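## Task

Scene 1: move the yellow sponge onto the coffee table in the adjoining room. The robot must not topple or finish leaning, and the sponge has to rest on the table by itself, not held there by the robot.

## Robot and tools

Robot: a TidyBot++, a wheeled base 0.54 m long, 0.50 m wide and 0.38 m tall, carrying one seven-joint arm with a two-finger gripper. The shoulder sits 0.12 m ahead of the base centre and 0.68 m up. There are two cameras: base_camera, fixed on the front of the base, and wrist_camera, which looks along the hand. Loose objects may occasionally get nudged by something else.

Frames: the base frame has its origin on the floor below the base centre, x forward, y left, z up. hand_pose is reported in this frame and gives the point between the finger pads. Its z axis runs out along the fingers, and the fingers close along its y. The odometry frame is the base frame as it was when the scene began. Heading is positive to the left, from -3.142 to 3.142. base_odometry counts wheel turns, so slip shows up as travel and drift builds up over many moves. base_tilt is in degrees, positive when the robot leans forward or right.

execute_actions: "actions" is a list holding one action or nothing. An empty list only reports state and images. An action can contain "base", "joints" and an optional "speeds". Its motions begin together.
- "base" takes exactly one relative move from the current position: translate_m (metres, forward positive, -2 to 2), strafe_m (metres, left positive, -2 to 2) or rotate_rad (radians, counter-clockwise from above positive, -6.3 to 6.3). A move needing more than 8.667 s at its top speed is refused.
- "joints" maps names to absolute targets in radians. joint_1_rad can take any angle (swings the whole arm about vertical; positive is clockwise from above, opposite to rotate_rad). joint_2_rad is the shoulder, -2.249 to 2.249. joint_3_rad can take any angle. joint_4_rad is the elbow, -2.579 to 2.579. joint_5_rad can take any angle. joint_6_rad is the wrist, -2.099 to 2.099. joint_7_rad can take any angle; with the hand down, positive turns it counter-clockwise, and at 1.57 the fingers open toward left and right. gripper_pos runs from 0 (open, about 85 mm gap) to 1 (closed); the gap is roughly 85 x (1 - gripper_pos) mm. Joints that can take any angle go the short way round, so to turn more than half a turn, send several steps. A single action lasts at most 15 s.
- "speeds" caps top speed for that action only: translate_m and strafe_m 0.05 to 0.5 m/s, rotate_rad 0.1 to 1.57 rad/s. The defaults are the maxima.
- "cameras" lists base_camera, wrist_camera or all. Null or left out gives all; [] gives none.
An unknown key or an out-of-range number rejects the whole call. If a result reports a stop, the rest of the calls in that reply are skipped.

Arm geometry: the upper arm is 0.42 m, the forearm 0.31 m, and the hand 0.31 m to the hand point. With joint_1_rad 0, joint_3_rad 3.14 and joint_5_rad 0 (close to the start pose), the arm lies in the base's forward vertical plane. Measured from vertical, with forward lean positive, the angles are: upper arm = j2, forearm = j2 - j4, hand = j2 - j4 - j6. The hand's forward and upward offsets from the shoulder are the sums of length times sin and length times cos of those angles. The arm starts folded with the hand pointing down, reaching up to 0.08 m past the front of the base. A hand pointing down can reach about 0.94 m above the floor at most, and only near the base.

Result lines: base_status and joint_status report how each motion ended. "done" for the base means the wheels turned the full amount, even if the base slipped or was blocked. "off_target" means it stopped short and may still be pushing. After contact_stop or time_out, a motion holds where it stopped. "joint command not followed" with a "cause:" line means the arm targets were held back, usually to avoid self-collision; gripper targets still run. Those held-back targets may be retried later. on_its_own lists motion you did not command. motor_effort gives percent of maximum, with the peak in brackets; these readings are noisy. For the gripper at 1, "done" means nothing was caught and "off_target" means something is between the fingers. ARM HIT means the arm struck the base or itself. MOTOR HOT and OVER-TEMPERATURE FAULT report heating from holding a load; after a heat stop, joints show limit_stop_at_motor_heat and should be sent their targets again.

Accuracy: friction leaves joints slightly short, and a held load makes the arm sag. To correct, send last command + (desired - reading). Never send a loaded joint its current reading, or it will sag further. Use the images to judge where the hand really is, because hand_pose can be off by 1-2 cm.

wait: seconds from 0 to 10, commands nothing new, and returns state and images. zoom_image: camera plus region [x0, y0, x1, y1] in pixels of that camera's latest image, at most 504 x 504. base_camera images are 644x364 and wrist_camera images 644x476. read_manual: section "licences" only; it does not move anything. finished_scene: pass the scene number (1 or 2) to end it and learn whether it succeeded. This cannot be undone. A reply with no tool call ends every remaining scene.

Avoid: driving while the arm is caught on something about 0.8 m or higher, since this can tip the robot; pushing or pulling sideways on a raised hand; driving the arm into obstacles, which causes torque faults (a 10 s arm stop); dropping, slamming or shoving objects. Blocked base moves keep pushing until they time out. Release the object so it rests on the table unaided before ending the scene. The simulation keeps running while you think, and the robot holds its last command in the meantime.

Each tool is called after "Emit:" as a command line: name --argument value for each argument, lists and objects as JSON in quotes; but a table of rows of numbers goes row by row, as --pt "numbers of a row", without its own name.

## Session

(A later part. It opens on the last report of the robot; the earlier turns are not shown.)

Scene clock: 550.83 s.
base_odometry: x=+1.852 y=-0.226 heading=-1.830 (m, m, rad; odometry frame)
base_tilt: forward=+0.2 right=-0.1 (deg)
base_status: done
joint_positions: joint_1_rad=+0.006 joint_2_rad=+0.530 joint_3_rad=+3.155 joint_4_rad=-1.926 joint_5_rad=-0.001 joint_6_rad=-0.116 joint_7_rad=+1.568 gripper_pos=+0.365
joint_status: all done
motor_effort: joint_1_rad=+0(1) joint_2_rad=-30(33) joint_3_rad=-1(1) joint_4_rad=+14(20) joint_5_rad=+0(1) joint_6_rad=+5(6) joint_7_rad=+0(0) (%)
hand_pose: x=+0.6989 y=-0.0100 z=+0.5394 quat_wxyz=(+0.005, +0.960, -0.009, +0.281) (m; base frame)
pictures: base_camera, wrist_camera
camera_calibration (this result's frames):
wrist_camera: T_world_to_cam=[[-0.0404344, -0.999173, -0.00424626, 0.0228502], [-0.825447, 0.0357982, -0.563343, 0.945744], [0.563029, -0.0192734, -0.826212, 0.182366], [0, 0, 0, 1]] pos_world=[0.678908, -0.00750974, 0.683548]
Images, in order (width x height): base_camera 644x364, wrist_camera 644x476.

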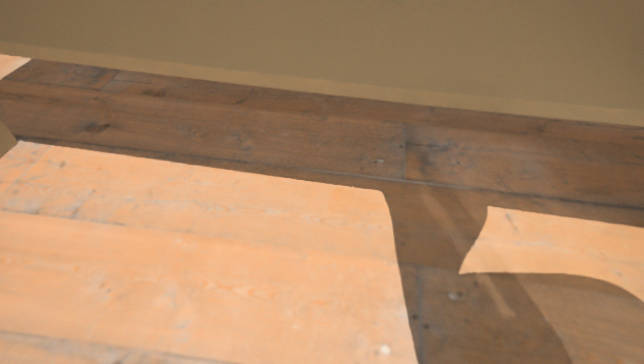

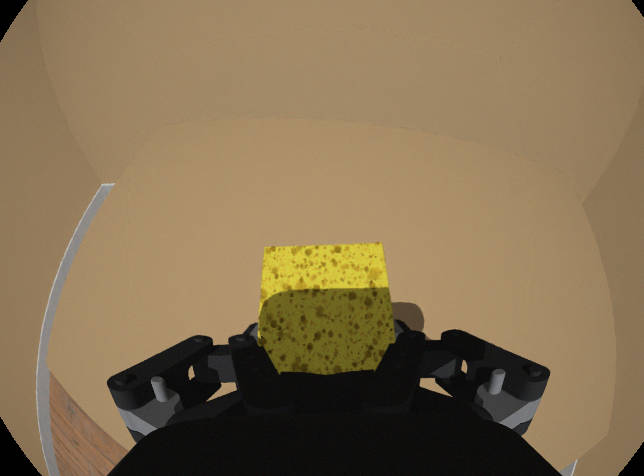

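Emit:
execute_actions --actions '[{"joints": {"joint_2_rad": 0.70, "joint_6_rad": 0.095}}]' --cameras '["wrist_camera"]'

Scene clock: 569.43 s.
base_odometry: x=+1.852 y=-0.226 heading=-1.830 (m, m, rad; odometry frame)
base_tilt: forward=+0.3 right=-0.1 (deg)
base_status: not commanded
joint_positions: joint_1_rad=+0.006 joint_2_rad=+0.702 joint_3_rad=+3.155 joint_4_rad=-1.926 joint_5_rad=-0.001 joint_6_rad=+0.057 joint_7_rad=+1.568 gripper_pos=+0.365
joint_status: all done
motor_effort: joint_1_rad=-1(0) joint_2_rad=-33(36) joint_3_rad=-1(1) joint_4_rad=+12(14) joint_5_rad=+1(0) joint_6_rad=+5(5) joint_7_rad=+0(0) (%)
hand_pose: x=+0.7135 y=-0.0104 z=+0.4675 quat_wxyz=(+0.006, +0.959, -0.008, +0.282) (m; base frame)
pictures: wrist_camera
camera_calibration (this result's frames):
wrist_camera: T_world_to_cam=[[-0.0391224, -0.999232, -0.00224832, 0.0208674], [-0.82502, 0.0335708, -0.564105, 0.917297], [0.563748, -0.0202142, -0.8257, 0.113893], [0, 0, 0, 1]] pos_world=[0.693398, -0.00764084, 0.611541]
Images, in order (width x height): wrist_camera 644x476.

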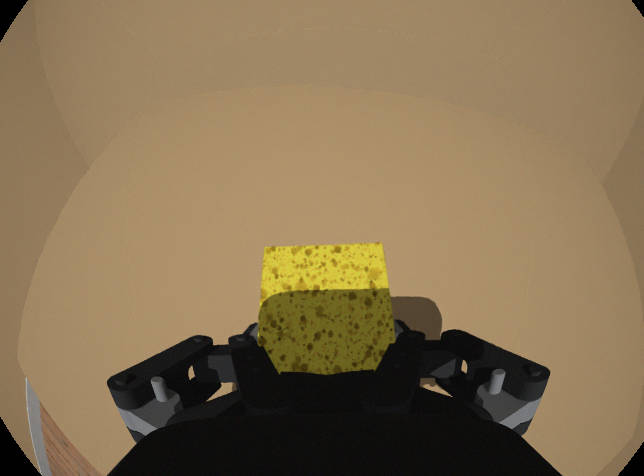

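Emit:
execute_actions --actions '[{"joints": {"joint_2_rad": 0.725}}]' --cameras '["wrist_camera"]'

Scene clock: 573.60 s.
base_odometry: x=+1.852 y=-0.226 heading=-1.830 (m, m, rad; odometry frame)
base_tilt: forward=+0.2 right=-0.1 (deg)
base_status: not commanded
joint_positions: joint_1_rad=+0.006 joint_2_rad=+0.710 joint_3_rad=+3.155 joint_4_rad=-1.925 joint_5_rad=-0.001 joint_6_rad=+0.061 joint_7_rad=+1.568 gripper_pos=+0.365
joint_status: all done
motor_effort: joint_1_rad=+0(1) joint_2_rad=-31(32) joint_3_rad=-1(1) joint_4_rad=+10(11) joint_5_rad=+2(1) joint_6_rad=+4(5) joint_7_rad=+0(0) (%)
hand_pose: x=+0.7132 y=-0.0104 z=+0.4636 quat_wxyz=(+0.006, +0.960, -0.008, +0.280) (m; base frame)
pictures: wrist_camera
camera_calibration (this result's frames):
wrist_camera: T_world_to_cam=[[-0.0391912, -0.999229, -0.00215259, 0.0208461], [-0.826871, 0.0336405, -0.561384, 0.914948], [0.561024, -0.0202214, -0.827553, 0.113666], [0, 0, 0, 1]] pos_world=[0.693592, -0.00765074, 0.607746]
Images, in order (width x height): wrist_camera 644x476.

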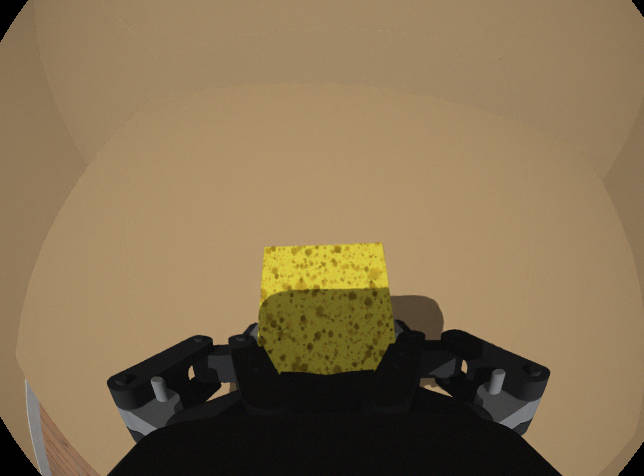

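Emit:
execute_actions --actions '[{"joints": {"gripper_pos": 0.0, "joint_2_rad": 0.71}}]' --cameras '["wrist_camera"]'

Emit:
execute_actions --actions '[{"joints": {"joint_2_rad": 0.5}}]'

Scene clock: 577.53 s.
base_odometry: x=+1.852 y=-0.226 heading=-1.830 (m, m, rad; odometry frame)
base_tilt: forward=+0.3 right=-0.2 (deg)
base_status: not commanded
joint_positions: joint_1_rad=+0.006 joint_2_rad=+0.709 joint_3_rad=+3.155 joint_4_rad=-1.925 joint_5_rad=-0.001 joint_6_rad=+0.061 joint_7_rad=+1.568 gripper_pos=+0.000
joint_status: all done
motor_effort: joint_1_rad=+0(1) joint_2_rad=-33(34) joint_3_rad=-1(1) joint_4_rad=+11(12) joint_5_rad=+1(0) joint_6_rad=+4(5) joint_7_rad=+0(0) (%)
hand_pose: x=+0.7134 y=-0.0104 z=+0.4640 quat_wxyz=(+0.006, +0.960, -0.008, +0.280) (m; base frame)
pictures: wrist_camera
camera_calibration (this result's frames):
wrist_camera: T_world_to_cam=[[-0.0391893, -0.999229, -0.00217381, 0.0208606], [-0.826501, 0.0336375, -0.561929, 0.915282], [0.561569, -0.020225, -0.827183, 0.113324], [0, 0, 0, 1]] pos_world=[0.69366, -0.00765126, 0.608108]
Images, in order (width x height): wrist_camera 644x476.

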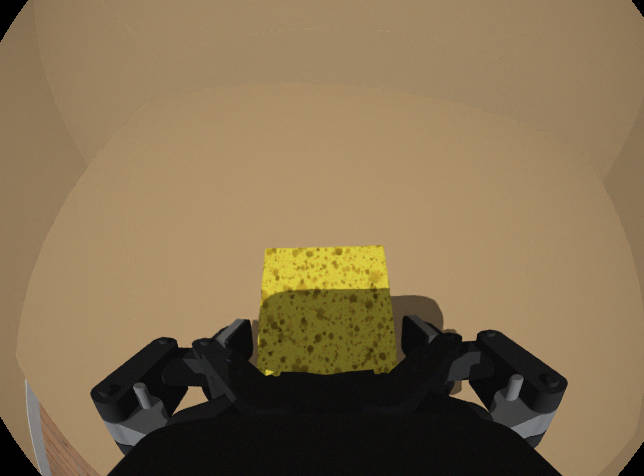

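Scene clock: 578.73 s.
base_odometry: x=+1.852 y=-0.226 heading=-1.830 (m, m, rad; odometry frame)
base_tilt: forward=+0.2 right=-0.1 (deg)
base_status: not commanded
joint_positions: joint_1_rad=+0.006 joint_2_rad=+0.497 joint_3_rad=+3.155 joint_4_rad=-1.923 joint_5_rad=-0.001 joint_6_rad=+0.061 joint_7_rad=+1.568 gripper_pos=+0.000
joint_status: all done
motor_effort: joint_1_rad=+0(0) joint_2_rad=-30(36) joint_3_rad=-1(1) joint_4_rad=+15(16) joint_5_rad=+0(0) joint_6_rad=+6(6) joint_7_rad=+0(0) (%)
hand_pose: x=+0.7468 y=-0.0106 z=+0.5947 quat_wxyz=(+0.006, +0.924, -0.009, +0.381) (m; base frame)
pictures: base_camera, wrist_camera
camera_calibration (this result's frames):
wrist_camera: T_world_to_cam=[[-0.037958, -0.999237, -0.00915606, 0.0254827], [-0.688446, 0.032791, -0.724546, 1.00994], [0.724294, -0.0211989, -0.689165, -0.000925375], [0, 0, 0, 1]] pos_world=[0.696925, -0.00767322, 0.731343]
Images, in order (width x height): base_camera 644x364, wrist_camera 644x476.

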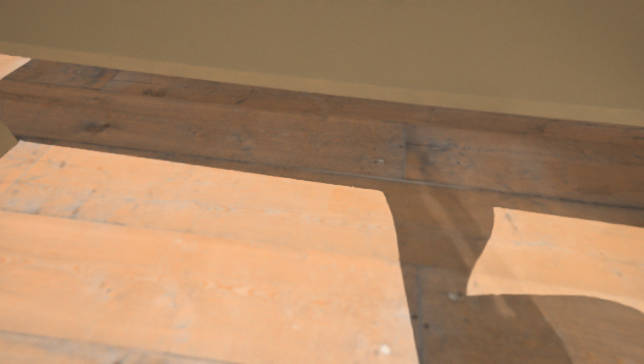

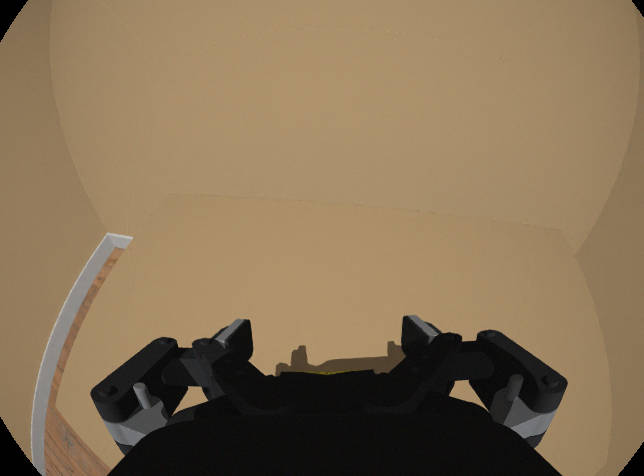

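Emit:
finished_scene --scene 1

The scene is finished: the task was done.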